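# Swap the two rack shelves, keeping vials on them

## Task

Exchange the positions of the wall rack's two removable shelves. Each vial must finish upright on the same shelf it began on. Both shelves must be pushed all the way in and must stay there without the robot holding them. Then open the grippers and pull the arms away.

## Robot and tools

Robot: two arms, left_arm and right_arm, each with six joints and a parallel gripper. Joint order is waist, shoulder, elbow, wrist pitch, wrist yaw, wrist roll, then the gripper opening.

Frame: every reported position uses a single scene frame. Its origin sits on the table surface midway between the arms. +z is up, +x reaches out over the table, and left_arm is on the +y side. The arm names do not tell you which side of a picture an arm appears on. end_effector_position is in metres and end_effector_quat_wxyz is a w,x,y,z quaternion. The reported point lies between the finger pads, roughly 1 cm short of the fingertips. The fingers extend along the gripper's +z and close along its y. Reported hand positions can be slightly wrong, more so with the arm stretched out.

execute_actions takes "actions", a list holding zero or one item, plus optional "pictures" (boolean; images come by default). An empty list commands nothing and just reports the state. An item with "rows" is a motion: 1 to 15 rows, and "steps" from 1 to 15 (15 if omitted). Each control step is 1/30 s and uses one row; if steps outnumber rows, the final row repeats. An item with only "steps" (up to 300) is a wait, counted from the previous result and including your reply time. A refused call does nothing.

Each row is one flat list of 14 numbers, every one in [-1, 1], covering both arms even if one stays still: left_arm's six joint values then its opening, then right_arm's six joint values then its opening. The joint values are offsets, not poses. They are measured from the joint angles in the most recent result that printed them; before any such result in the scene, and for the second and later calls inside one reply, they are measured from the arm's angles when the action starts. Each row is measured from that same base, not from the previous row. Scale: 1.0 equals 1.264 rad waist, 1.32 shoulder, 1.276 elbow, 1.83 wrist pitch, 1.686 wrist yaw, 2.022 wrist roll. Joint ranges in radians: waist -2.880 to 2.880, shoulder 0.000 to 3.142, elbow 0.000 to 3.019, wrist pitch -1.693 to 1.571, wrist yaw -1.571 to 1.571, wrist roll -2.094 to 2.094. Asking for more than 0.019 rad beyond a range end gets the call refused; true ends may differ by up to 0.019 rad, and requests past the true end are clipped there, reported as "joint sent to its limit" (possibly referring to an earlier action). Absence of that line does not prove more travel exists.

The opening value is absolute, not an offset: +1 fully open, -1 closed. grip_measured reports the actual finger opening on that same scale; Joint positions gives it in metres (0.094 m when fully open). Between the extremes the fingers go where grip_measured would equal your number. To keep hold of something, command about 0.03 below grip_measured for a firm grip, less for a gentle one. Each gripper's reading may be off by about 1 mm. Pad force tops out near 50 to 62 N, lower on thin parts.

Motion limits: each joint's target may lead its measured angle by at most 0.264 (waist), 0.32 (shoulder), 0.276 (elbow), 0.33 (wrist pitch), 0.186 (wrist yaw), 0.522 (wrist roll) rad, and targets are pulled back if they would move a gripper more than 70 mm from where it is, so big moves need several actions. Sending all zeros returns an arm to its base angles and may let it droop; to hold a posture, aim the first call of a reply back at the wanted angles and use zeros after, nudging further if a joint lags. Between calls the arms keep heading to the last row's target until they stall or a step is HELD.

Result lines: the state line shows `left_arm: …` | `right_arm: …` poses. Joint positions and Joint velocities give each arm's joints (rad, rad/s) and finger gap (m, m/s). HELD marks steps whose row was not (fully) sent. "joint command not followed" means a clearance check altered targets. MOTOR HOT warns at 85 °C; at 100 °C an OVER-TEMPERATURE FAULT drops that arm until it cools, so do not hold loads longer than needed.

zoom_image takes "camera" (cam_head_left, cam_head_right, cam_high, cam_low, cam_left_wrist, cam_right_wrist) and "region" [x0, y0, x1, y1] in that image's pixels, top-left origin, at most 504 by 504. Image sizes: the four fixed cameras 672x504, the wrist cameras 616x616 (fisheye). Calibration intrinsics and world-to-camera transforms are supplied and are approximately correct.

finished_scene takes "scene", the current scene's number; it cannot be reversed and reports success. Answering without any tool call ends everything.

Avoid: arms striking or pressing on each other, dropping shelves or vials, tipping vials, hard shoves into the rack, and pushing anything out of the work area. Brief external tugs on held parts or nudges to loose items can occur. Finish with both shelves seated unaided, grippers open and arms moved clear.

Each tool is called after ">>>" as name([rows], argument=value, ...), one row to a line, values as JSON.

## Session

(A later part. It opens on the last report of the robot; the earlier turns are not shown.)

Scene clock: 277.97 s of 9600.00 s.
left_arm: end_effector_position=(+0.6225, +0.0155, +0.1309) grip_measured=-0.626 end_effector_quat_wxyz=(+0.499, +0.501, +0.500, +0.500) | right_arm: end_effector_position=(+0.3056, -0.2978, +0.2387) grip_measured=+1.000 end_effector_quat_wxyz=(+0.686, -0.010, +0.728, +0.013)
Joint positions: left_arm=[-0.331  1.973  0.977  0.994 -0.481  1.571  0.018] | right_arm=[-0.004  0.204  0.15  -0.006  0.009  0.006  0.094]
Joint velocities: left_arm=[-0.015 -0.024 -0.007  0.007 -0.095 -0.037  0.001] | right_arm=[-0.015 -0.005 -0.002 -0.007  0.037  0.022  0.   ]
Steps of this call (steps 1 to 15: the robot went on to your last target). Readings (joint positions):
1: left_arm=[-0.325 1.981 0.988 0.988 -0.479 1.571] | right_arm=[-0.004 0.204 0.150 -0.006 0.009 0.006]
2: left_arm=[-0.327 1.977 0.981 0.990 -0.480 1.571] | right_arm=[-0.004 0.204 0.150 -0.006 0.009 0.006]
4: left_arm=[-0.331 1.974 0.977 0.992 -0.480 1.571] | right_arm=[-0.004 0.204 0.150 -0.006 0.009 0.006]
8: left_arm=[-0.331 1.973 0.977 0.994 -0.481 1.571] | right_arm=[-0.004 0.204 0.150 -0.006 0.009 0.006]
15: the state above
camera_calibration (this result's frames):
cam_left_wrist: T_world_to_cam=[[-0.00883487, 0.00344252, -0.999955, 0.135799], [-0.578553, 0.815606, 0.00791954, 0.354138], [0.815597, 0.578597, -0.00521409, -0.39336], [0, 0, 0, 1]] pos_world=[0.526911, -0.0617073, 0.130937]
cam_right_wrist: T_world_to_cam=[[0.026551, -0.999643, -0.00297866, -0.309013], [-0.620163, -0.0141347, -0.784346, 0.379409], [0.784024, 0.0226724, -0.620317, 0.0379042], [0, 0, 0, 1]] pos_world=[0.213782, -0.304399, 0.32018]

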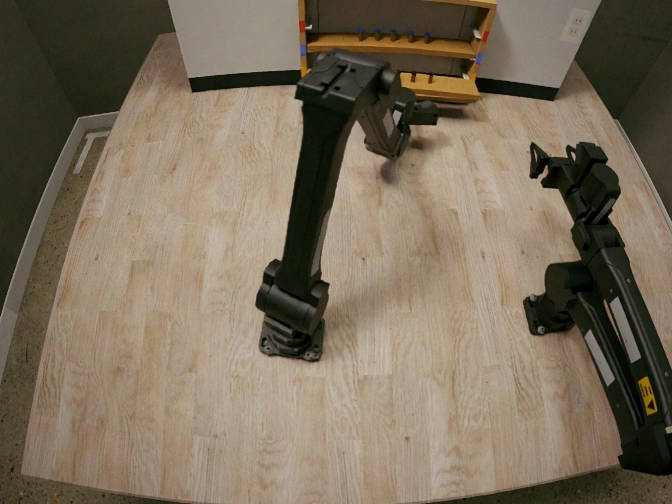

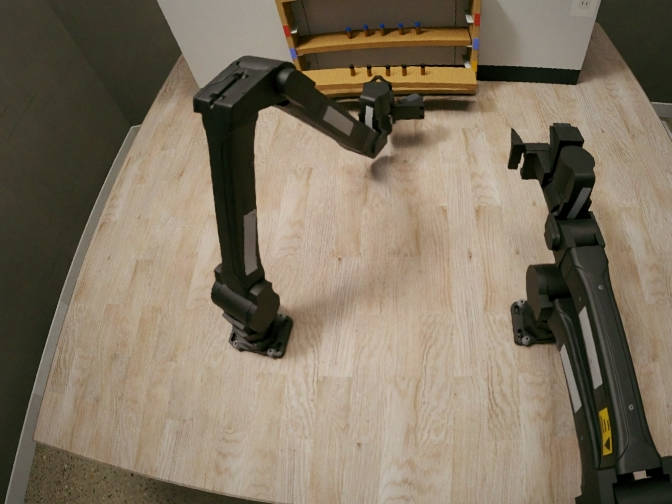

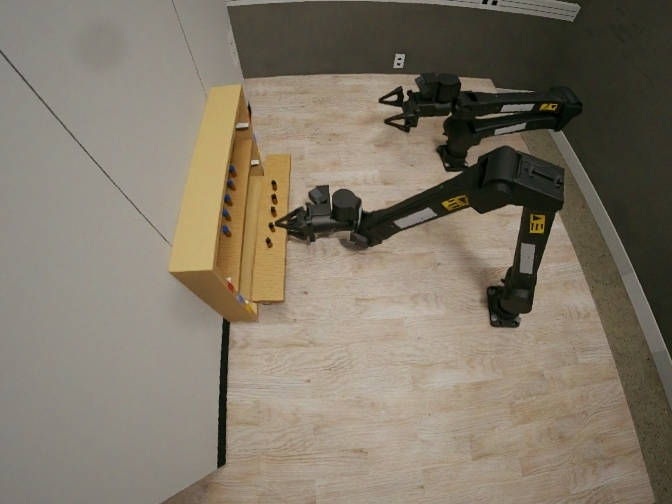

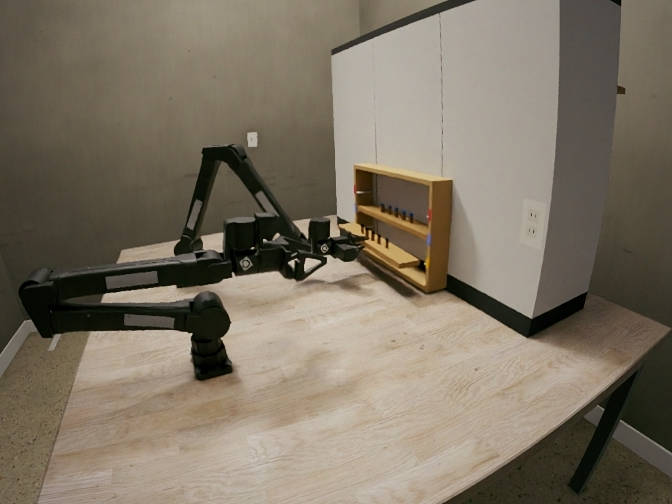

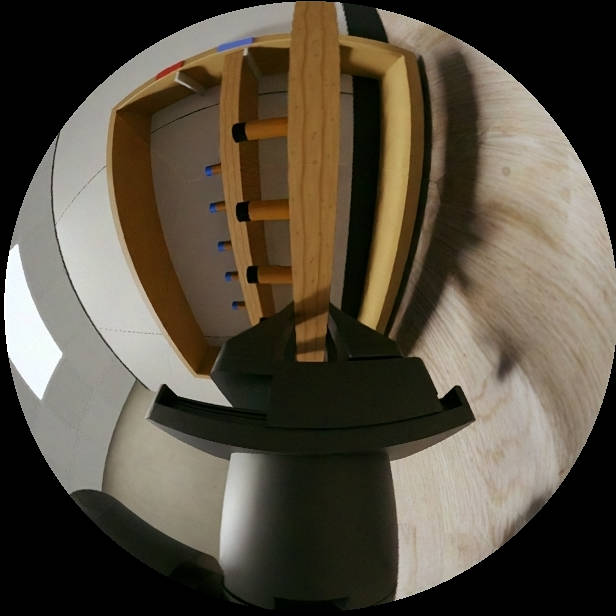

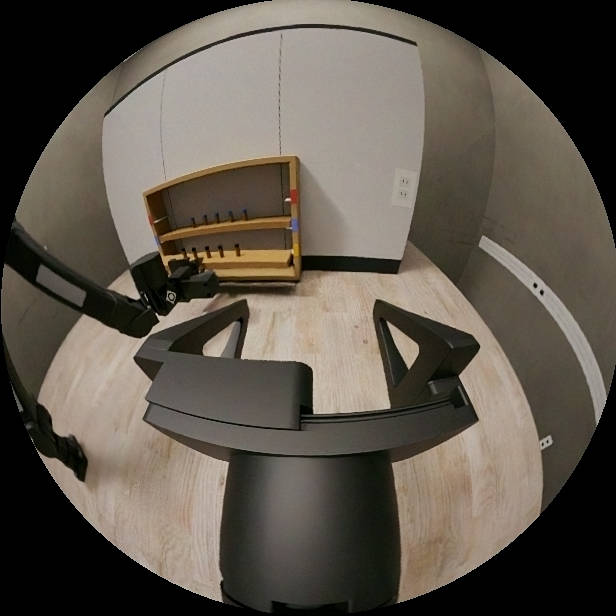

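>>> execute_actions([
  {"rows":[[0,-0.044,0.016,0.01,0,0,-0.655,0,0,0.01,0,0,0,1],[0,-0.049,0.016,0.01,0,0,-0.655,0,0,0.01,0,0,0,1],[0,-0.054,0.016,0.01,0,0,-0.655,0,0,0.01,0,0,0,1],[0,-0.06,0.016,0.006,0,0,-0.655,0,0,0.01,0,0,0,1],[0,-0.065,0.016,0.002,0,0,-0.655,0,0,0.01,0,0,0,1],[0,-0.071,0.016,-0.002,0,0,-0.655,0,0,0.01,0,0,0,1],[0,-0.076,0.016,-0.006,0,0,-0.655,0,0,0.01,0,0,0,1],[0,-0.082,0.016,-0.01,0,0,-0.655,0,0,0.01,0,0,0,1],[0,-0.087,0.016,-0.014,0,0,-0.655,0,0,0.01,0,0,0,1],[0,-0.093,0.016,-0.018,0,0,-0.655,0,0,0.01,0,0,0,1],[0,-0.098,0.016,-0.022,0,0,-0.655,0,0,0.01,0,0,0,1],[0,-0.104,0.016,-0.026,0,0,-0.655,0,0,0.01,0,0,0,1],[0,-0.11,0.016,-0.03,0,0,-0.655,0,0,0.01,0,0,0,1],[0,-0.11,0.016,-0.034,0,0,-0.655,0,0,0.01,0,0,0,1],[0,-0.11,0.016,-0.037,0,0,-0.655,0,0,0.01,0,0,0,1]]},
], pictures=false)

>>> execute_actions([
  {"steps":12},
], pictures=false)

>>> execute_actions([
  {"rows":[[0,-0.044,0.016,0.01,0,0,-0.655,0,0,0.01,0,0,0,1],[0,-0.049,0.016,0.01,0,0,-0.655,0,0,0.01,0,0,0,1],[0,-0.054,0.016,0.01,0,0,-0.655,0,0,0.01,0,0,0,1],[0,-0.06,0.016,0.006,0,0,-0.655,0,0,0.01,0,0,0,1],[0,-0.065,0.016,0.002,0,0,-0.655,0,0,0.01,0,0,0,1],[0,-0.071,0.016,-0.002,0,0,-0.655,0,0,0.01,0,0,0,1],[0,-0.076,0.016,-0.006,0,0,-0.655,0,0,0.01,0,0,0,1],[0,-0.082,0.016,-0.01,0,0,-0.655,0,0,0.01,0,0,0,1],[0,-0.087,0.016,-0.014,0,0,-0.655,0,0,0.01,0,0,0,1],[0,-0.093,0.016,-0.018,0,0,-0.655,0,0,0.01,0,0,0,1],[0,-0.098,0.016,-0.022,0,0,-0.655,0,0,0.01,0,0,0,1],[0,-0.104,0.016,-0.026,0,0,-0.655,0,0,0.01,0,0,0,1],[0,-0.11,0.016,-0.03,0,0,-0.655,0,0,0.01,0,0,0,1],[0,-0.11,0.016,-0.034,0,0,-0.655,0,0,0.01,0,0,0,1],[0,-0.11,0.016,-0.037,0,0,-0.655,0,0,0.01,0,0,0,1]]},
], pictures=false)

>>> execute_actions([
  {"steps":12},
], pictures=false)

Scene clock: 287.20 s of 9600.00 s.
left_arm: end_effector_position=(+0.6212, +0.0162, +0.1666) grip_measured=-0.626 end_effector_quat_wxyz=(+0.502, +0.498, +0.499, +0.501) | right_arm: end_effector_position=(+0.3056, -0.2978, +0.2387) grip_measured=+1.000 end_effector_quat_wxyz=(+0.686, -0.010, +0.728, +0.013)
Joint positions: left_arm=[-0.331  1.892  0.977  0.921 -0.481  1.572  0.018] | right_arm=[-0.004  0.204  0.15  -0.006  0.009  0.006  0.094]
Joint velocities: left_arm=[ 0.005 -0.259 -0.002 -0.154 -0.051  0.007 -0.   ] | right_arm=[-0.005 -0.015 -0.002  0.012  0.066 -0.066  0.   ]
Steps of this call (steps 1 to 15: the robot went on to your last target; steps 16 to 90: nothing new was sent; then 5.73 s passed at rest; steps 91 to 105: all 15 steps of this action). Readings (joint positions):
91: left_arm=[-0.331 1.973 0.977 0.994 -0.481 1.571] | right_arm=[-0.004 0.204 0.150 -0.006 0.009 0.006]
92: left_arm=[-0.331 1.973 0.977 0.994 -0.481 1.571] | right_arm=[-0.004 0.204 0.150 -0.006 0.009 0.006]
94: left_arm=[-0.331 1.971 0.977 0.992 -0.481 1.571] | right_arm=[-0.004 0.204 0.150 -0.006 0.009 0.006]
98: left_arm=[-0.331 1.954 0.977 0.967 -0.481 1.571] | right_arm=[-0.004 0.204 0.150 -0.006 0.009 0.006]
105: the state above

Scene clock: 287.60 s of 9600.00 s.
left_arm: end_effector_position=(+0.6205, +0.0165, +0.1766) grip_measured=-0.626 end_effector_quat_wxyz=(+0.504, +0.496, +0.498, +0.501) | right_arm: end_effector_position=(+0.3056, -0.2978, +0.2387) grip_measured=+1.000 end_effector_quat_wxyz=(+0.686, -0.010, +0.728, +0.013)
Joint positions: left_arm=[-0.331  1.872  0.977  0.907 -0.481  1.572  0.018] | right_arm=[-0.004  0.204  0.15  -0.006  0.009  0.006  0.094]
Joint velocities: left_arm=[-0.005  0.005  0.002 -0.012  0.022 -0.051  0.001] | right_arm=[-0.015 -0.005  0.007 -0.012  0.037 -0.007  0.   ]
Steps of this call (steps 1 to 12: the robot went on to your last target). Readings (joint positions):
1: left_arm=[-0.331 1.884 0.977 0.917 -0.481 1.572] | right_arm=[-0.004 0.204 0.150 -0.006 0.009 0.006]
2: left_arm=[-0.331 1.879 0.977 0.914 -0.481 1.572] | right_arm=[-0.004 0.204 0.150 -0.006 0.009 0.006]
4: left_arm=[-0.331 1.872 0.977 0.914 -0.481 1.572] | right_arm=[-0.004 0.204 0.150 -0.006 0.009 0.006]
8: left_arm=[-0.331 1.872 0.977 0.908 -0.481 1.572] | right_arm=[-0.004 0.204 0.150 -0.006 0.009 0.006]
12: the state above

Scene clock: 288.10 s of 9600.00 s.
left_arm: end_effector_position=(+0.6161, +0.0189, +0.2127) grip_measured=-0.626 end_effector_quat_wxyz=(+0.507, +0.493, +0.497, +0.503) | right_arm: end_effector_position=(+0.3056, -0.2978, +0.2387) grip_measured=+1.000 end_effector_quat_wxyz=(+0.686, -0.010, +0.728, +0.013)
Joint positions: left_arm=[-0.331  1.789  0.977  0.834 -0.481  1.572  0.018] | right_arm=[-0.004  0.204  0.15  -0.006  0.009  0.006  0.094]
Joint velocities: left_arm=[ 0.005 -0.249 -0.002 -0.154  0.022 -0.051  0.   ] | right_arm=[-0.005  0.005 -0.012  0.022  0.007  0.007  0.   ]
Steps of this call (steps 1 to 15: all 15 steps of this action). Readings (joint positions):
1: left_arm=[-0.331 1.872 0.977 0.907 -0.481 1.572] | right_arm=[-0.004 0.204 0.150 -0.006 0.009 0.006]
2: left_arm=[-0.331 1.871 0.977 0.906 -0.481 1.572] | right_arm=[-0.004 0.204 0.150 -0.006 0.009 0.006]
4: left_arm=[-0.331 1.870 0.977 0.904 -0.481 1.572] | right_arm=[-0.004 0.204 0.150 -0.006 0.009 0.006]
8: left_arm=[-0.331 1.852 0.977 0.880 -0.481 1.572] | right_arm=[-0.004 0.204 0.150 -0.006 0.009 0.006]
15: the state above

Scene clock: 288.50 s of 9600.00 s.
left_arm: end_effector_position=(+0.6146, +0.0196, +0.2225) grip_measured=-0.626 end_effector_quat_wxyz=(+0.509, +0.491, +0.497, +0.503) | right_arm: end_effector_position=(+0.3056, -0.2978, +0.2387) grip_measured=+1.000 end_effector_quat_wxyz=(+0.686, -0.010, +0.728, +0.013)
Joint positions: left_arm=[-0.331  1.769  0.977  0.82  -0.481  1.572  0.018] | right_arm=[-0.004  0.204  0.15  -0.006  0.009  0.006  0.094]
Joint velocities: left_arm=[-0.005 -0.015  0.002 -0.012 -0.007 -0.095 -0.   ] | right_arm=[ 0.005 -0.015 -0.012  0.017 -0.022  0.037  0.   ]
Steps of this call (steps 1 to 12: the robot went on to your last target). Readings (joint positions):
1: left_arm=[-0.331 1.782 0.977 0.830 -0.481 1.572] | right_arm=[-0.004 0.204 0.150 -0.006 0.009 0.006]
2: left_arm=[-0.331 1.776 0.977 0.827 -0.481 1.572] | right_arm=[-0.004 0.204 0.150 -0.006 0.009 0.006]
4: left_arm=[-0.331 1.770 0.977 0.827 -0.481 1.572] | right_arm=[-0.004 0.204 0.150 -0.006 0.009 0.006]
8: left_arm=[-0.331 1.769 0.977 0.821 -0.481 1.572] | right_arm=[-0.004 0.204 0.150 -0.006 0.009 0.006]
12: the state above

>>> execute_actions([
  {"rows":[[0,-0.04,0.04,0.008,0,0,-0.655,0,0,0.01,0,0,0,1],[0,-0.044,0.056,0.004,0,0,-0.655,0,0,0.01,0,0,0,1],[0,-0.05,0.06,0,0,0,-0.655,0,0,0.01,0,0,0,1],[0,-0.057,0.064,-0.006,0,0,-0.655,0,0,0.01,0,0,0,1],[0,-0.064,0.069,-0.014,0,0,-0.655,0,0,0.01,0,0,0,1],[0,-0.071,0.073,-0.023,0,0,-0.655,0,0,0.01,0,0,0,1],[0,-0.078,0.078,-0.032,0,0,-0.655,0,0,0.01,0,0,0,1],[0,-0.085,0.082,-0.041,0,0,-0.655,0,0,0.01,0,0,0,1],[0,-0.092,0.087,-0.05,0,0,-0.655,0,0,0.01,0,0,0,1],[0,-0.099,0.091,-0.059,0,0,-0.655,0,0,0.01,0,0,0,1],[0,-0.106,0.096,-0.068,0,0,-0.655,0,0,0.01,0,0,0,1],[0,-0.113,0.1,-0.077,0,0,-0.655,0,0,0.01,0,0,0,1],[0,-0.12,0.105,-0.086,0,0,-0.655,0,0,0.01,0,0,0,1],[0,-0.125,0.108,-0.097,0,0,-0.655,0,0,0.01,0,0,0,1],[0,-0.128,0.11,-0.108,0,0,-0.655,0,0,0.01,0,0,0,1]]},
], pictures=false)

>>> execute_actions([
  {"steps":20},
])

Scene clock: 294.80 s of 9600.00 s.
left_arm: end_effector_position=(+0.6108, +0.0216, +0.2089) grip_measured=-0.626 end_effector_quat_wxyz=(+0.467, +0.532, +0.509, +0.490) | right_arm: end_effector_position=(+0.3056, -0.2978, +0.2387) grip_measured=+1.000 end_effector_quat_wxyz=(+0.686, -0.010, +0.728, +0.013)
Joint positions: left_arm=[-0.331  1.734  0.977  0.661 -0.481  1.573  0.018] | right_arm=[-0.004  0.204  0.15  -0.006  0.009  0.006  0.094]
Joint velocities: left_arm=[ 0.005 -0.132 -0.017 -0.462 -0.007 -0.081 -0.   ] | right_arm=[-0.005 -0.005  0.002 -0.007 -0.007 -0.022  0.   ]
Steps of this call (steps 1 to 30: the robot went on to your last target; steps 31 to 90: nothing new was sent; then 2.80 s passed at rest; steps 91 to 105: all 15 steps of this action). Readings (joint positions):
91: left_arm=[-0.331 1.769 0.977 0.819 -0.481 1.572] | right_arm=[-0.004 0.204 0.150 -0.006 0.009 0.006]
92: left_arm=[-0.331 1.769 0.977 0.817 -0.481 1.572] | right_arm=[-0.004 0.204 0.150 -0.006 0.009 0.006]
94: left_arm=[-0.331 1.768 0.977 0.806 -0.481 1.572] | right_arm=[-0.004 0.204 0.150 -0.006 0.009 0.006]
98: left_arm=[-0.331 1.759 0.977 0.761 -0.481 1.573] | right_arm=[-0.004 0.204 0.150 -0.006 0.009 0.006]
105: the state above

Scene clock: 295.47 s of 9600.00 s.
left_arm: end_effector_position=(+0.6077, +0.0232, +0.2046) grip_measured=-0.626 end_effector_quat_wxyz=(+0.447, +0.550, +0.514, +0.483) | right_arm: end_effector_position=(+0.3056, -0.2978, +0.2387) grip_measured=+1.000 end_effector_quat_wxyz=(+0.686, -0.010, +0.728, +0.013)
Joint positions: left_arm=[-0.331  1.715  0.977  0.588 -0.481  1.574  0.018] | right_arm=[-0.004  0.204  0.15  -0.006  0.009  0.006  0.094]
Joint velocities: left_arm=[-0.015  0.005 -0.012 -0.017 -0.051 -0.022 -0.001] | right_arm=[-0.015 -0.024 -0.007  0.017 -0.037 -0.066  0.   ]
Steps of this call (steps 1 to 20: the robot went on to your last target). Readings (joint positions):
1: left_arm=[-0.331 1.730 0.977 0.647 -0.481 1.573] | right_arm=[-0.004 0.204 0.150 -0.006 0.009 0.006]
2: left_arm=[-0.331 1.727 0.977 0.635 -0.481 1.573] | right_arm=[-0.004 0.204 0.150 -0.006 0.009 0.006]
4: left_arm=[-0.331 1.722 0.977 0.618 -0.481 1.574] | right_arm=[-0.004 0.204 0.150 -0.006 0.009 0.006]
8: left_arm=[-0.331 1.716 0.977 0.600 -0.481 1.574] | right_arm=[-0.004 0.204 0.150 -0.006 0.009 0.006]
20: the state above
camera_calibration (this result's frames):
cam_left_wrist: T_world_to_cam=[[-0.139125, 0.0741201, -0.987497, 0.284313], [-0.568647, 0.810417, 0.140943, 0.305511], [0.810731, 0.581146, -0.0706007, -0.369067], [0, 0, 0, 1]] pos_world=[0.512497, -0.0541832, 0.211642]
cam_right_wrist: T_world_to_cam=[[0.026551, -0.999643, -0.00297866, -0.309013], [-0.620163, -0.0141347, -0.784346, 0.379409], [0.784024, 0.0226724, -0.620317, 0.0379042], [0, 0, 0, 1]] pos_world=[0.213782, -0.304399, 0.32018]

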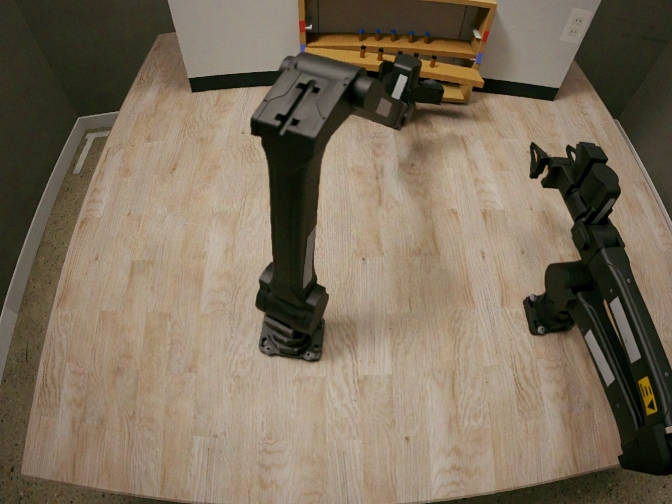

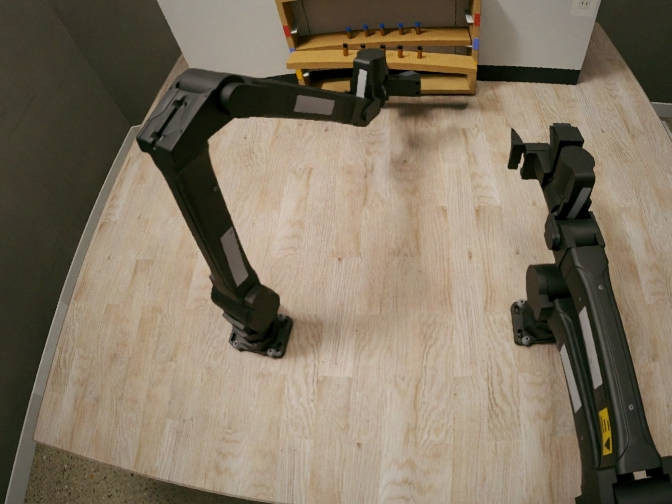

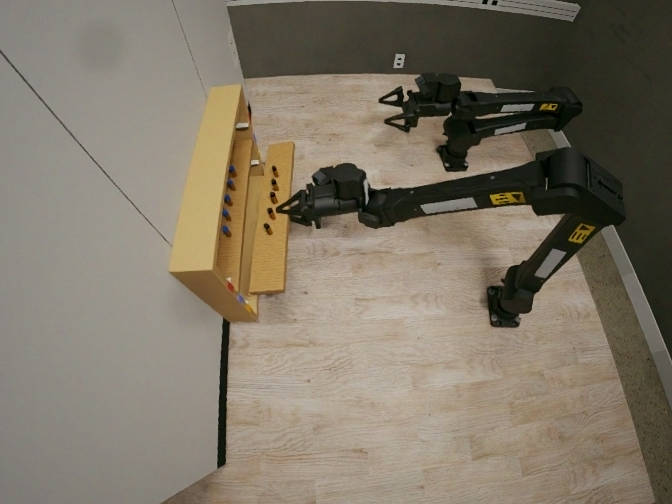

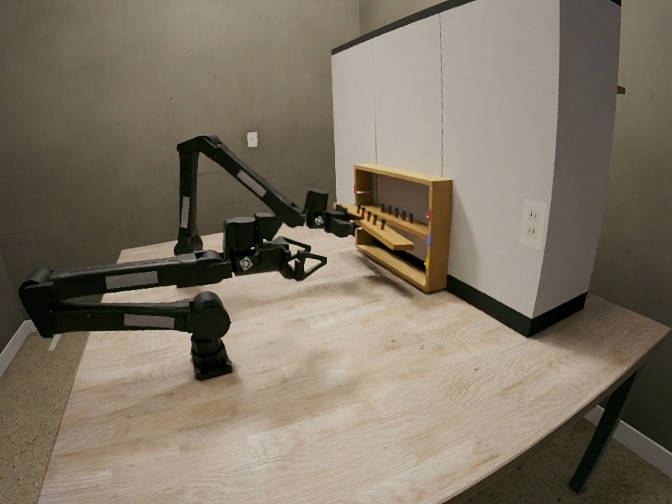

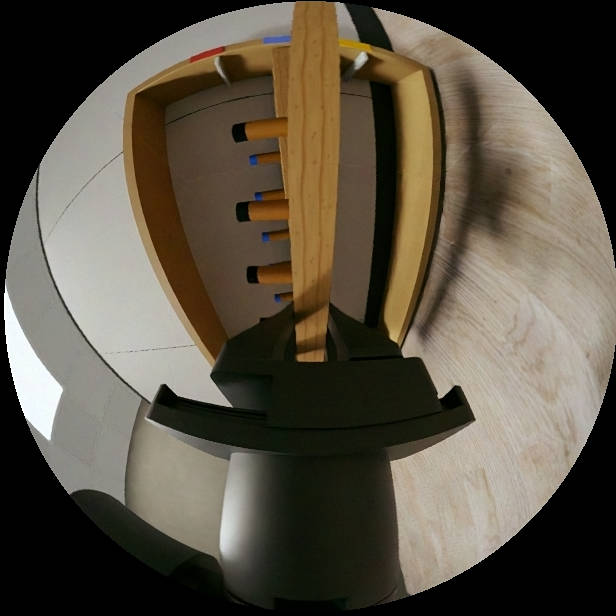

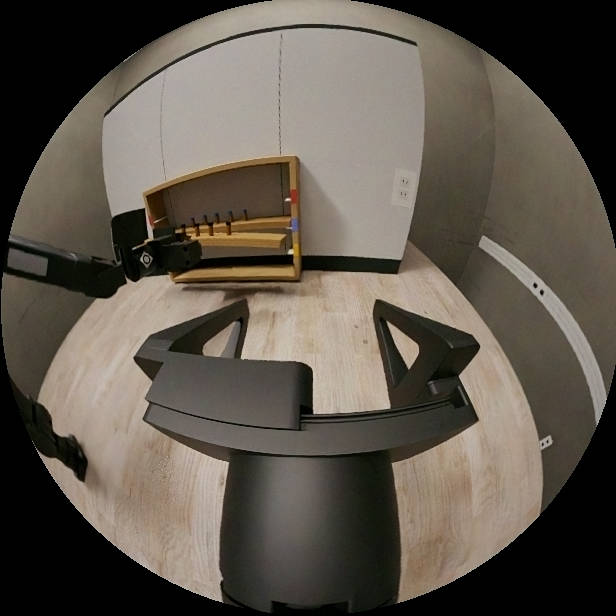

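>>> execute_actions(actions=[], pictures=false)

Scene clock: 298.23 s of 9600.00 s.
left_arm: end_effector_position=(+0.6076, +0.0233, +0.2044) grip_measured=-0.626 end_effector_quat_wxyz=(+0.447, +0.550, +0.514, +0.483) | right_arm: end_effector_position=(+0.3056, -0.2978, +0.2387) grip_measured=+1.000 end_effector_quat_wxyz=(+0.686, -0.010, +0.728, +0.013)
Joint positions: left_arm=[-0.331  1.715  0.977  0.587 -0.481  1.574  0.018] | right_arm=[-0.004  0.204  0.15  -0.006  0.009  0.006  0.094]
Joint velocities: left_arm=[-0.005 -0.005 -0.007  0.012 -0.022 -0.022 -0.   ] | right_arm=[-0.005 -0.015 -0.022 -0.012 -0.007 -0.037  0.   ]
Steps of this call (steps 1 to 15: the robot went on to your last target; steps 16 to 83: nothing new was sent). Readings (joint positions):
1: left_arm=[-0.331 1.715 0.977 0.587 -0.481 1.574] | right_arm=[-0.004 0.204 0.150 -0.006 0.009 0.006]
2: left_arm=[-0.331 1.715 0.977 0.587 -0.481 1.574] | right_arm=[-0.004 0.204 0.150 -0.006 0.009 0.006]
4: left_arm=[-0.331 1.715 0.977 0.587 -0.481 1.574] | right_arm=[-0.004 0.204 0.150 -0.006 0.009 0.006]
8: left_arm=[-0.331 1.715 0.977 0.587 -0.481 1.574] | right_arm=[-0.004 0.204 0.150 -0.006 0.009 0.006]
83: the state above
All arms were judged still, so your last target was given up. Only a new action makes them travel on or press farther. Fingers that are still opening or closing keep moving.

Retry toward the same target, gently.

>>> execute_actions([
  {"rows":[[0,-0.03,0.04,0.012,0,0,-0.655,0,0,0.01,0,0,0,1],[0,-0.034,0.05,0.014,0,0,-0.655,0,0,0.01,0,0,0,1],[0,-0.038,0.056,0.016,0,0,-0.655,0,0,0.01,0,0,0,1],[0,-0.042,0.06,0.018,0,0,-0.655,0,0,0.01,0,0,0,1],[0,-0.046,0.065,0.02,0,0,-0.655,0,0,0.01,0,0,0,1],[0,-0.05,0.069,0.022,0,0,-0.655,0,0,0.01,0,0,0,1],[0,-0.054,0.074,0.024,0,0,-0.655,0,0,0.01,0,0,0,1],[0,-0.058,0.078,0.026,0,0,-0.655,0,0,0.01,0,0,0,1],[0,-0.062,0.083,0.028,0,0,-0.655,0,0,0.01,0,0,0,1],[0,-0.066,0.087,0.028,0,0,-0.655,0,0,0.01,0,0,0,1],[0,-0.07,0.092,0.028,0,0,-0.655,0,0,0.01,0,0,0,1],[0,-0.074,0.096,0.028,0,0,-0.655,0,0,0.01,0,0,0,1],[0,-0.078,0.101,0.028,0,0,-0.655,0,0,0.01,0,0,0,1],[0,-0.083,0.105,0.028,0,0,-0.655,0,0,0.01,0,0,0,1],[0,-0.087,0.11,0.028,0,0,-0.655,0,0,0.01,0,0,0,1]]},
], pictures=false)

>>> execute_actions([
  {"steps":20},
])

Scene clock: 303.70 s of 9600.00 s.
left_arm: end_effector_position=(+0.6076, +0.0233, +0.2044) grip_measured=-0.626 end_effector_quat_wxyz=(+0.447, +0.550, +0.514, +0.483) | right_arm: end_effector_position=(+0.3056, -0.2978, +0.2387) grip_measured=+1.000 end_effector_quat_wxyz=(+0.686, -0.010, +0.728, +0.013)
Joint positions: left_arm=[-0.331  1.715  0.977  0.587 -0.481  1.574  0.018] | right_arm=[-0.004  0.204  0.15  -0.006  0.009  0.006  0.094]
Joint velocities: left_arm=[-0.005  0.005  0.012  0.017  0.037 -0.007 -0.   ] | right_arm=[ 0.005 -0.005  0.002  0.022 -0.037 -0.051  0.   ]
Steps of this call (steps 1 to 90: nothing new was sent; then 1.97 s passed at rest; steps 91 to 105: all 15 steps of this action). Readings (joint positions):
91: left_arm=[-0.331 1.715 0.977 0.587 -0.481 1.574] | right_arm=[-0.004 0.204 0.150 -0.006 0.009 0.006]
92: left_arm=[-0.331 1.715 0.977 0.587 -0.481 1.574] | right_arm=[-0.004 0.204 0.150 -0.006 0.009 0.006]
94: left_arm=[-0.331 1.715 0.977 0.587 -0.481 1.574] | right_arm=[-0.004 0.204 0.150 -0.006 0.009 0.006]
98: left_arm=[-0.331 1.715 0.977 0.587 -0.481 1.574] | right_arm=[-0.004 0.204 0.150 -0.006 0.009 0.006]
105: the state above

Scene clock: 304.37 s of 9600.00 s.
left_arm: end_effector_position=(+0.6076, +0.0233, +0.2044) grip_measured=-0.626 end_effector_quat_wxyz=(+0.447, +0.550, +0.514, +0.483) | right_arm: end_effector_position=(+0.3056, -0.2978, +0.2387) grip_measured=+1.000 end_effector_quat_wxyz=(+0.686, -0.010, +0.728, +0.013)
Joint positions: left_arm=[-0.331  1.715  0.977  0.587 -0.481  1.574  0.018] | right_arm=[-0.004  0.204  0.15  -0.006  0.009  0.006  0.094]
Joint velocities: left_arm=[ 0.005 -0.024  0.002 -0.012 -0.022  0.022  0.001] | right_arm=[-0.005 -0.015 -0.002  0.007  0.037  0.022  0.   ]
Steps of this call (steps 1 to 15: the robot went on to your last target; steps 16 to 20: nothing new was sent). Readings (joint positions):
1: left_arm=[-0.331 1.715 0.977 0.587 -0.481 1.574] | right_arm=[-0.004 0.204 0.150 -0.006 0.009 0.006]
2: left_arm=[-0.331 1.715 0.977 0.587 -0.481 1.574] | right_arm=[-0.004 0.204 0.150 -0.006 0.009 0.006]
4: left_arm=[-0.331 1.715 0.977 0.587 -0.481 1.574] | right_arm=[-0.004 0.204 0.150 -0.006 0.009 0.006]
8: left_arm=[-0.331 1.715 0.977 0.587 -0.481 1.574] | right_arm=[-0.004 0.204 0.150 -0.006 0.009 0.006]
20: the state above
All arms were judged still, so your last target was given up. Only a new action makes them travel on or press farther. Fingers that are still opening or closing keep moving.
camera_calibration (this result's frames):
cam_left_wrist: T_world_to_cam=[[-0.140126, 0.074643, -0.987316, 0.284614], [-0.568503, 0.810342, 0.141949, 0.305222], [0.810659, 0.581183, -0.0711155, -0.368919], [0, 0, 0, 1]] pos_world=[0.512469, -0.0541688, 0.211442]
cam_right_wrist: T_world_to_cam=[[0.026551, -0.999643, -0.00297866, -0.309013], [-0.620163, -0.0141347, -0.784346, 0.379409], [0.784024, 0.0226724, -0.620317, 0.0379042], [0, 0, 0, 1]] pos_world=[0.213782, -0.304399, 0.32018]

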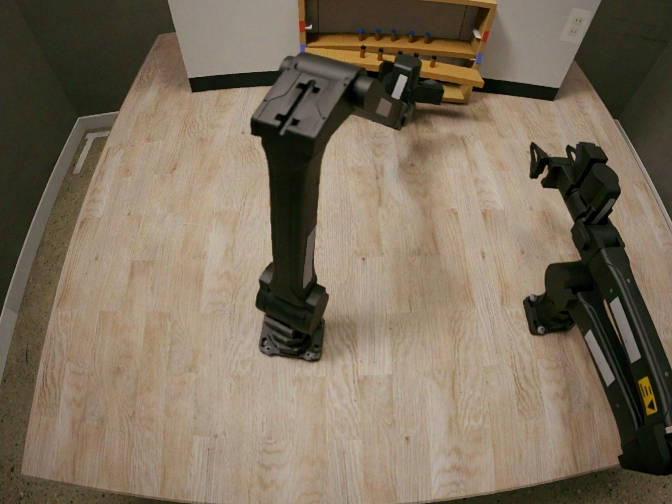

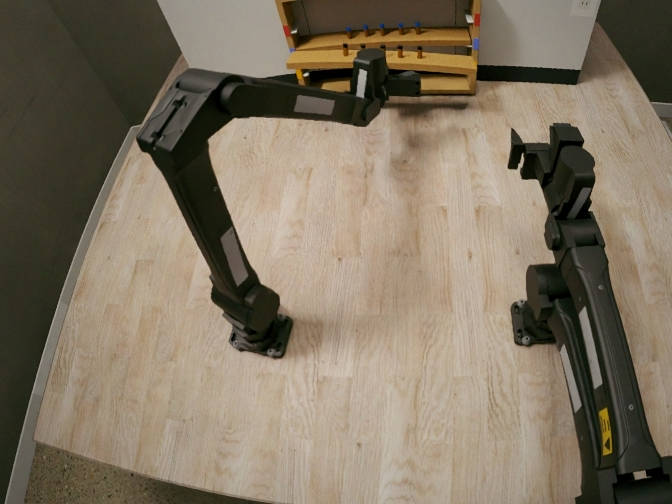

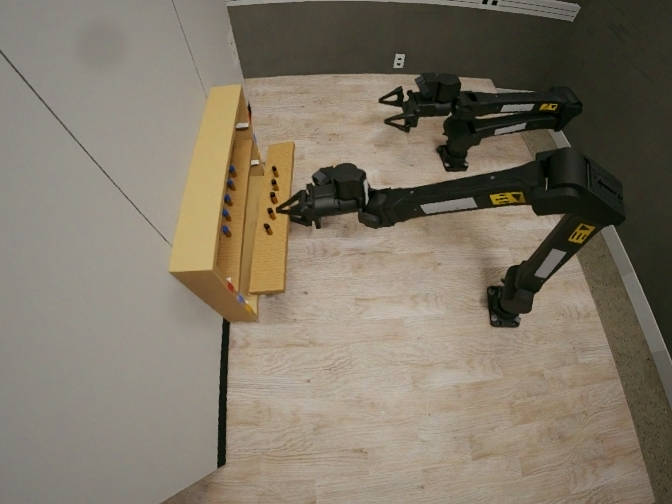

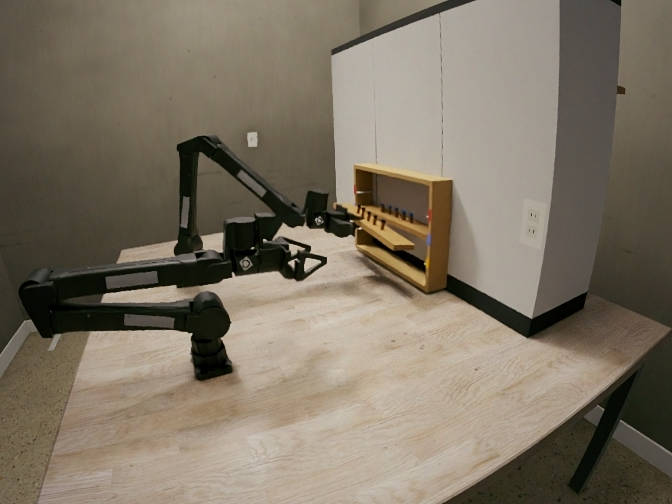

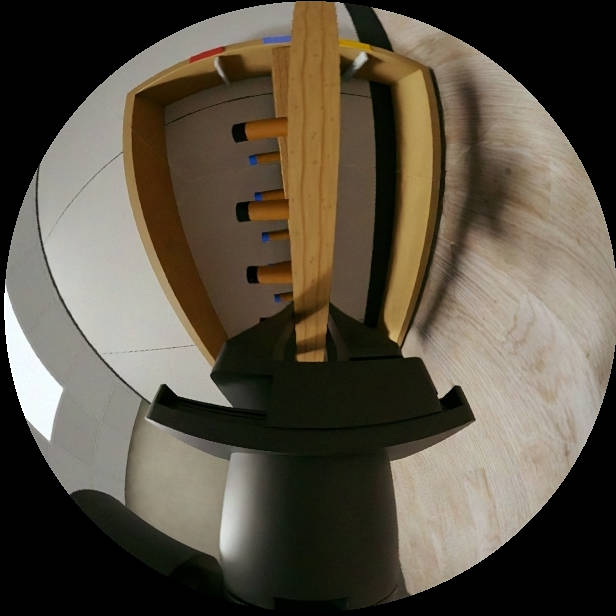

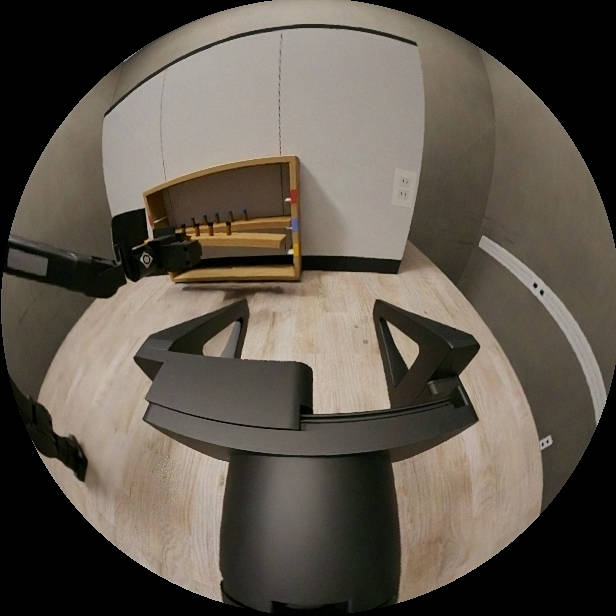

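>>> execute_actions([
  {"rows":[[0,-0.015,0.05,0,0,0,-0.655,0,0,0.01,0,0,0,1],[0,-0.015,0.056,0,0,0,-0.655,0,0,0.01,0,0,0,1],[0,-0.015,0.061,0,0,0,-0.655,0,0,0.01,0,0,0,1],[0,-0.015,0.066,0,0,0,-0.655,0,0,0.01,0,0,0,1],[0,-0.015,0.07,0,0,0,-0.655,0,0,0.01,0,0,0,1],[0,-0.015,0.075,0,0,0,-0.655,0,0,0.01,0,0,0,1],[0,-0.015,0.08,0,0,0,-0.655,0,0,0.01,0,0,0,1],[0,-0.015,0.085,0,0,0,-0.655,0,0,0.01,0,0,0,1],[0,-0.015,0.09,0,0,0,-0.655,0,0,0.01,0,0,0,1],[0,-0.015,0.095,0,0,0,-0.655,0,0,0.01,0,0,0,1],[0,-0.015,0.1,0,0,0,-0.655,0,0,0.01,0,0,0,1],[0,-0.015,0.105,0,0,0,-0.655,0,0,0.01,0,0,0,1],[0,-0.015,0.11,0,0,0,-0.655,0,0,0.01,0,0,0,1]]},
], pictures=false)

>>> execute_actions([
  {"steps":15},
], pictures=false)

>>> execute_actions([
  {"rows":[[0,-0.035,0.018,0.012,0,0,-0.655,0,0,0.01,0,0,0,1],[0,-0.04,0.018,0.012,0,0,-0.655,0,0,0.01,0,0,0,1],[0,-0.045,0.018,0.012,0,0,-0.655,0,0,0.01,0,0,0,1],[0,-0.05,0.018,0.012,0,0,-0.655,0,0,0.01,0,0,0,1],[0,-0.055,0.018,0.012,0,0,-0.655,0,0,0.01,0,0,0,1],[0,-0.06,0.018,0.012,0,0,-0.655,0,0,0.01,0,0,0,1],[0,-0.065,0.018,0.012,0,0,-0.655,0,0,0.01,0,0,0,1],[0,-0.07,0.018,0.012,0,0,-0.655,0,0,0.01,0,0,0,1],[0,-0.075,0.018,0.012,0,0,-0.655,0,0,0.01,0,0,0,1],[0,-0.08,0.018,0.012,0,0,-0.655,0,0,0.01,0,0,0,1],[0,-0.085,0.018,0.012,0,0,-0.655,0,0,0.01,0,0,0,1],[0,-0.09,0.018,0.012,0,0,-0.655,0,0,0.01,0,0,0,1]]},
], pictures=false)

>>> execute_actions([
  {"steps":15},
])

Scene clock: 314.30 s of 9600.00 s.
left_arm: end_effector_position=(+0.6183, +0.0177, +0.2079) grip_measured=-0.626 end_effector_quat_wxyz=(+0.447, +0.551, +0.514, +0.483) | right_arm: end_effector_position=(+0.3056, -0.2978, +0.2387) grip_measured=+1.000 end_effector_quat_wxyz=(+0.686, -0.010, +0.728, +0.013)
Joint positions: left_arm=[-0.331  1.733  1.017  0.564 -0.481  1.574  0.018] | right_arm=[-0.004  0.204  0.15  -0.006  0.009  0.006  0.094]
Joint velocities: left_arm=[-0.005 -0.005  0.125  0.002  0.007  0.022  0.   ] | right_arm=[-0.005  0.015  0.002 -0.002 -0.007  0.007  0.   ]
Steps of this call (steps 1 to 90: nothing new was sent; then 6.43 s passed at rest; steps 91 to 105: all 15 steps of this action). Readings (joint positions):
91: left_arm=[-0.331 1.715 0.977 0.584 -0.481 1.574] | right_arm=[-0.004 0.204 0.150 -0.006 0.009 0.006]
92: left_arm=[-0.331 1.715 0.977 0.579 -0.481 1.574] | right_arm=[-0.004 0.204 0.150 -0.006 0.009 0.006]
94: left_arm=[-0.331 1.717 0.977 0.572 -0.481 1.574] | right_arm=[-0.004 0.204 0.150 -0.006 0.009 0.006]
98: left_arm=[-0.331 1.727 0.985 0.567 -0.481 1.574] | right_arm=[-0.004 0.204 0.150 -0.006 0.009 0.006]
105: the state above

Scene clock: 314.80 s of 9600.00 s.
left_arm: end_effector_position=(+0.6234, +0.0150, +0.2185) grip_measured=-0.626 end_effector_quat_wxyz=(+0.454, +0.544, +0.512, +0.486) | right_arm: end_effector_position=(+0.3056, -0.2978, +0.2387) grip_measured=+1.000 end_effector_quat_wxyz=(+0.686, -0.010, +0.728, +0.013)
Joint positions: left_arm=[-0.331  1.733  1.037  0.564 -0.481  1.574  0.018] | right_arm=[-0.004  0.204  0.15  -0.006  0.009  0.006  0.094]
Joint velocities: left_arm=[-0.005  0.005  0.007  0.007 -0.022  0.037 -0.001] | right_arm=[-0.005  0.005 -0.012  0.002 -0.022 -0.037  0.   ]
Steps of this call (steps 1 to 15: the robot went on to your last target). Readings (joint positions):
1: left_arm=[-0.331 1.733 1.021 0.564 -0.481 1.574] | right_arm=[-0.004 0.204 0.150 -0.006 0.009 0.006]
2: left_arm=[-0.331 1.733 1.025 0.564 -0.481 1.574] | right_arm=[-0.004 0.204 0.150 -0.006 0.009 0.006]
4: left_arm=[-0.331 1.733 1.033 0.564 -0.481 1.574] | right_arm=[-0.004 0.204 0.150 -0.006 0.009 0.006]
8: left_arm=[-0.331 1.733 1.037 0.564 -0.481 1.574] | right_arm=[-0.004 0.204 0.150 -0.006 0.009 0.006]
15: the state above

Scene clock: 315.30 s of 9600.00 s.
left_arm: end_effector_position=(+0.6181, +0.0178, +0.2544) grip_measured=-0.626 end_effector_quat_wxyz=(+0.473, +0.526, +0.507, +0.492) | right_arm: end_effector_position=(+0.3056, -0.2978, +0.2387) grip_measured=+1.000 end_effector_quat_wxyz=(+0.686, -0.010, +0.728, +0.013)
Joint positions: left_arm=[-0.331  1.677  1.037  0.563 -0.481  1.574  0.018] | right_arm=[-0.004  0.204  0.15  -0.006  0.009  0.006  0.094]
Joint velocities: left_arm=[ 0.005 -0.23   0.017 -0.007 -0.007  0.022  0.001] | right_arm=[-0.005  0.005 -0.012  0.012  0.007 -0.022  0.   ]
Steps of this call (steps 1 to 15: all 15 steps of this action). Readings (joint positions):
1: left_arm=[-0.331 1.733 1.037 0.564 -0.481 1.574] | right_arm=[-0.004 0.204 0.150 -0.006 0.009 0.006]
2: left_arm=[-0.331 1.733 1.037 0.564 -0.481 1.574] | right_arm=[-0.004 0.204 0.150 -0.006 0.009 0.006]
4: left_arm=[-0.331 1.733 1.037 0.564 -0.481 1.574] | right_arm=[-0.004 0.204 0.150 -0.006 0.009 0.006]
8: left_arm=[-0.331 1.726 1.037 0.564 -0.481 1.574] | right_arm=[-0.004 0.204 0.150 -0.006 0.009 0.006]
15: the state above

Scene clock: 315.80 s of 9600.00 s.
left_arm: end_effector_position=(+0.6157, +0.0191, +0.2673) grip_measured=-0.626 end_effector_quat_wxyz=(+0.480, +0.520, +0.505, +0.495) | right_arm: end_effector_position=(+0.3056, -0.2978, +0.2387) grip_measured=+1.000 end_effector_quat_wxyz=(+0.686, -0.010, +0.728, +0.013)
Joint positions: left_arm=[-0.331  1.656  1.037  0.563 -0.481  1.574  0.018] | right_arm=[-0.004  0.204  0.15  -0.006  0.009  0.006  0.094]
Joint velocities: left_arm=[ 0.005  0.005 -0.002 -0.002  0.022 -0.051 -0.001] | right_arm=[-0.005 -0.005  0.012  0.007  0.007  0.037  0.   ]
Steps of this call (steps 1 to 15: the robot went on to your last target). Readings (joint positions):
1: left_arm=[-0.331 1.670 1.037 0.563 -0.481 1.574] | right_arm=[-0.004 0.204 0.150 -0.006 0.009 0.006]
2: left_arm=[-0.331 1.664 1.037 0.563 -0.481 1.574] | right_arm=[-0.004 0.204 0.150 -0.006 0.009 0.006]
4: left_arm=[-0.331 1.657 1.037 0.563 -0.481 1.574] | right_arm=[-0.004 0.204 0.150 -0.006 0.009 0.006]
8: left_arm=[-0.331 1.656 1.037 0.563 -0.481 1.574] | right_arm=[-0.004 0.204 0.150 -0.006 0.009 0.006]
15: the state above
camera_calibration (this result's frames):
cam_left_wrist: T_world_to_cam=[[-0.0564777, 0.0317439, -0.997899, 0.300394], [-0.576895, 0.814716, 0.058567, 0.331639], [0.814863, 0.578991, -0.0277004, -0.382678], [0, 0, 0, 1]] pos_world=[0.520117, -0.0581605, 0.269739]
cam_right_wrist: T_world_to_cam=[[0.026551, -0.999643, -0.00297866, -0.309013], [-0.620163, -0.0141347, -0.784346, 0.379409], [0.784024, 0.0226724, -0.620317, 0.0379042], [0, 0, 0, 1]] pos_world=[0.213782, -0.304399, 0.32018]

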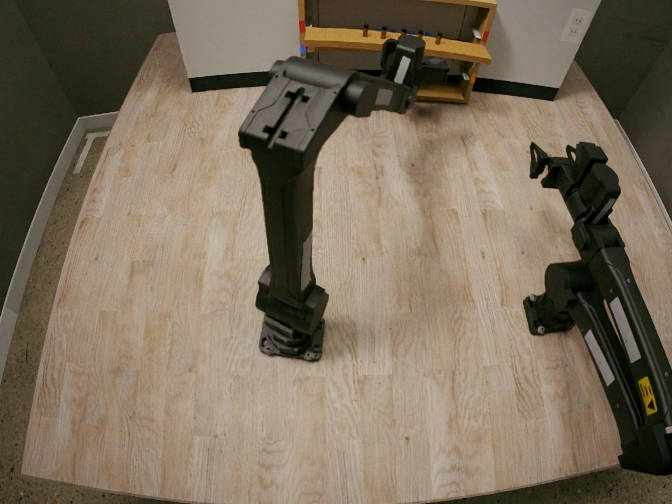

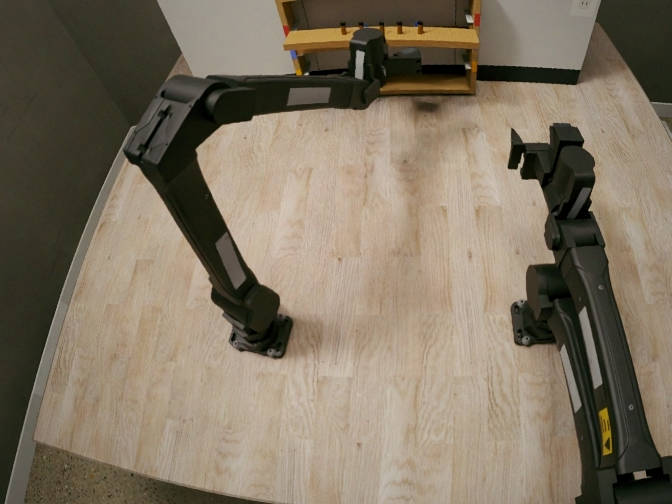

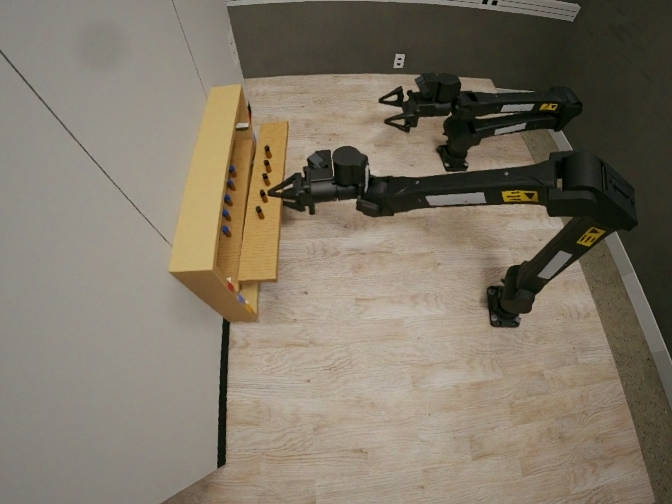

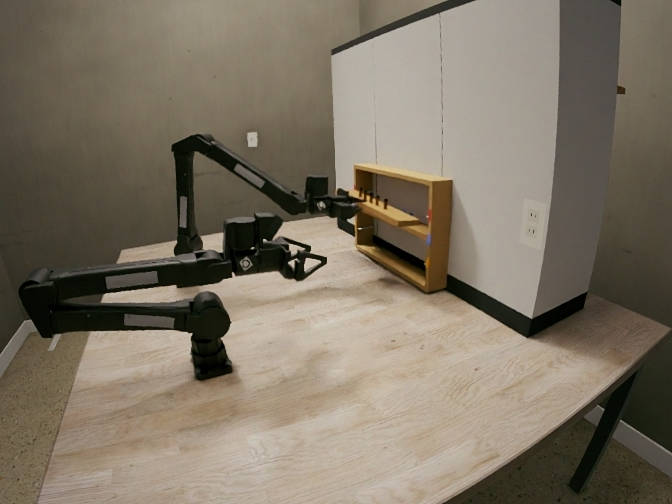

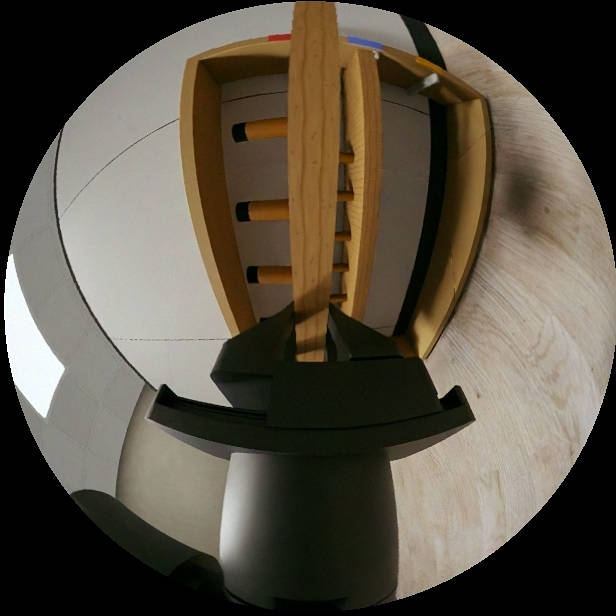

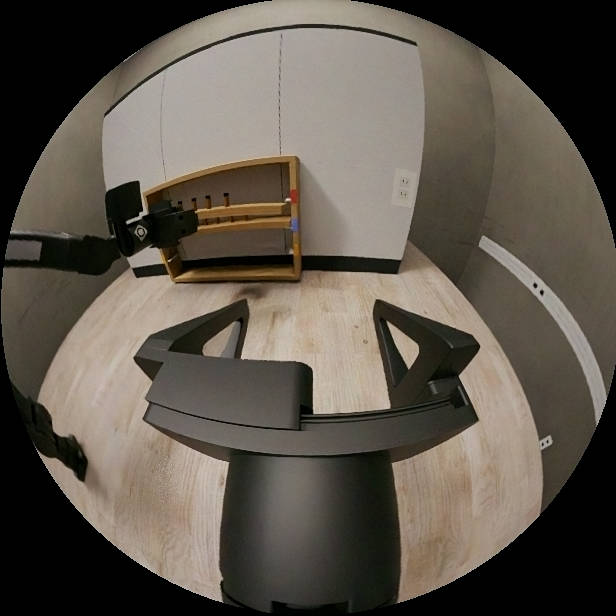

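>>> execute_actions([
  {"rows":[[0,-0.03,0.018,0.02,0,0,-0.655,0,0,0.01,0,0,0,1],[0,-0.03,0.018,0.025,0,0,-0.655,0,0,0.01,0,0,0,1],[0,-0.03,0.018,0.03,0,0,-0.655,0,0,0.01,0,0,0,1],[0,-0.03,0.018,0.035,0,0,-0.655,0,0,0.01,0,0,0,1],[0,-0.03,0.018,0.04,0,0,-0.655,0,0,0.01,0,0,0,1],[0,-0.03,0.018,0.043,0,0,-0.655,0,0,0.01,0,0,0,1],[0,-0.034,0.018,0.043,0,0,-0.655,0,0,0.01,0,0,0,1],[0,-0.038,0.018,0.043,0,0,-0.655,0,0,0.01,0,0,0,1],[0,-0.042,0.018,0.043,0,0,-0.655,0,0,0.01,0,0,0,1],[0,-0.046,0.018,0.043,0,0,-0.655,0,0,0.01,0,0,0,1],[0,-0.05,0.018,0.043,0,0,-0.655,0,0,0.01,0,0,0,1],[0,-0.053,0.018,0.043,0,0,-0.655,0,0,0.01,0,0,0,1]]},
], pictures=false)

>>> execute_actions([
  {"steps":15},
], pictures=false)

Scene clock: 322.37 s of 9600.00 s.
left_arm: end_effector_position=(+0.6154, +0.0192, +0.2773) grip_measured=-0.626 end_effector_quat_wxyz=(+0.492, +0.508, +0.501, +0.499) | right_arm: end_effector_position=(+0.3056, -0.2978, +0.2387) grip_measured=+1.000 end_effector_quat_wxyz=(+0.686, -0.010, +0.728, +0.013)
Joint positions: left_arm=[-0.331  1.652  1.037  0.596 -0.481  1.575  0.018] | right_arm=[-0.004  0.204  0.15  -0.006  0.009  0.006  0.094]
Joint velocities: left_arm=[-0.005 -0.044 -0.002 -0.012  0.007 -0.051 -0.   ] | right_arm=[-0.015  0.005 -0.017 -0.012 -0.066 -0.051  0.   ]
Steps of this call (steps 1 to 15: the robot went on to your last target; steps 16 to 90: nothing new was sent; then 3.07 s passed at rest; steps 91 to 105: all 15 steps of this action). Readings (joint positions):
91: left_arm=[-0.331 1.656 1.037 0.563 -0.481 1.574] | right_arm=[-0.004 0.204 0.150 -0.006 0.009 0.006]
92: left_arm=[-0.331 1.656 1.037 0.563 -0.481 1.574] | right_arm=[-0.004 0.204 0.150 -0.006 0.009 0.006]
94: left_arm=[-0.331 1.656 1.037 0.568 -0.481 1.575] | right_arm=[-0.004 0.204 0.150 -0.006 0.009 0.006]
98: left_arm=[-0.331 1.656 1.037 0.591 -0.481 1.575] | right_arm=[-0.004 0.204 0.150 -0.006 0.009 0.006]
105: the state above

Scene clock: 322.87 s of 9600.00 s.
left_arm: end_effector_position=(+0.6143, +0.0198, +0.2824) grip_measured=-0.626 end_effector_quat_wxyz=(+0.495, +0.505, +0.500, +0.500) | right_arm: end_effector_position=(+0.3056, -0.2978, +0.2387) grip_measured=+1.000 end_effector_quat_wxyz=(+0.686, -0.010, +0.728, +0.013)
Joint positions: left_arm=[-0.331  1.644  1.037  0.596 -0.481  1.575  0.018] | right_arm=[-0.004  0.204  0.15  -0.006  0.009  0.006  0.094]
Joint velocities: left_arm=[-0.015  0.015  0.002 -0.002 -0.037  0.051  0.001] | right_arm=[ 0.005 -0.015  0.002 -0.007 -0.037 -0.022  0.   ]
Steps of this call (steps 1 to 15: the robot went on to your last target). Readings (joint positions):
1: left_arm=[-0.331 1.651 1.037 0.596 -0.481 1.575] | right_arm=[-0.004 0.204 0.150 -0.006 0.009 0.006]
2: left_arm=[-0.331 1.649 1.037 0.596 -0.481 1.575] | right_arm=[-0.004 0.204 0.150 -0.006 0.009 0.006]
4: left_arm=[-0.331 1.646 1.037 0.596 -0.481 1.575] | right_arm=[-0.004 0.204 0.150 -0.006 0.009 0.006]
8: left_arm=[-0.331 1.644 1.037 0.596 -0.481 1.575] | right_arm=[-0.004 0.204 0.150 -0.006 0.009 0.006]
15: the state above
All arms were judged still, so your last target was given up. Only a new action makes them travel on or press farther. Fingers that are still opening or closing keep moving.


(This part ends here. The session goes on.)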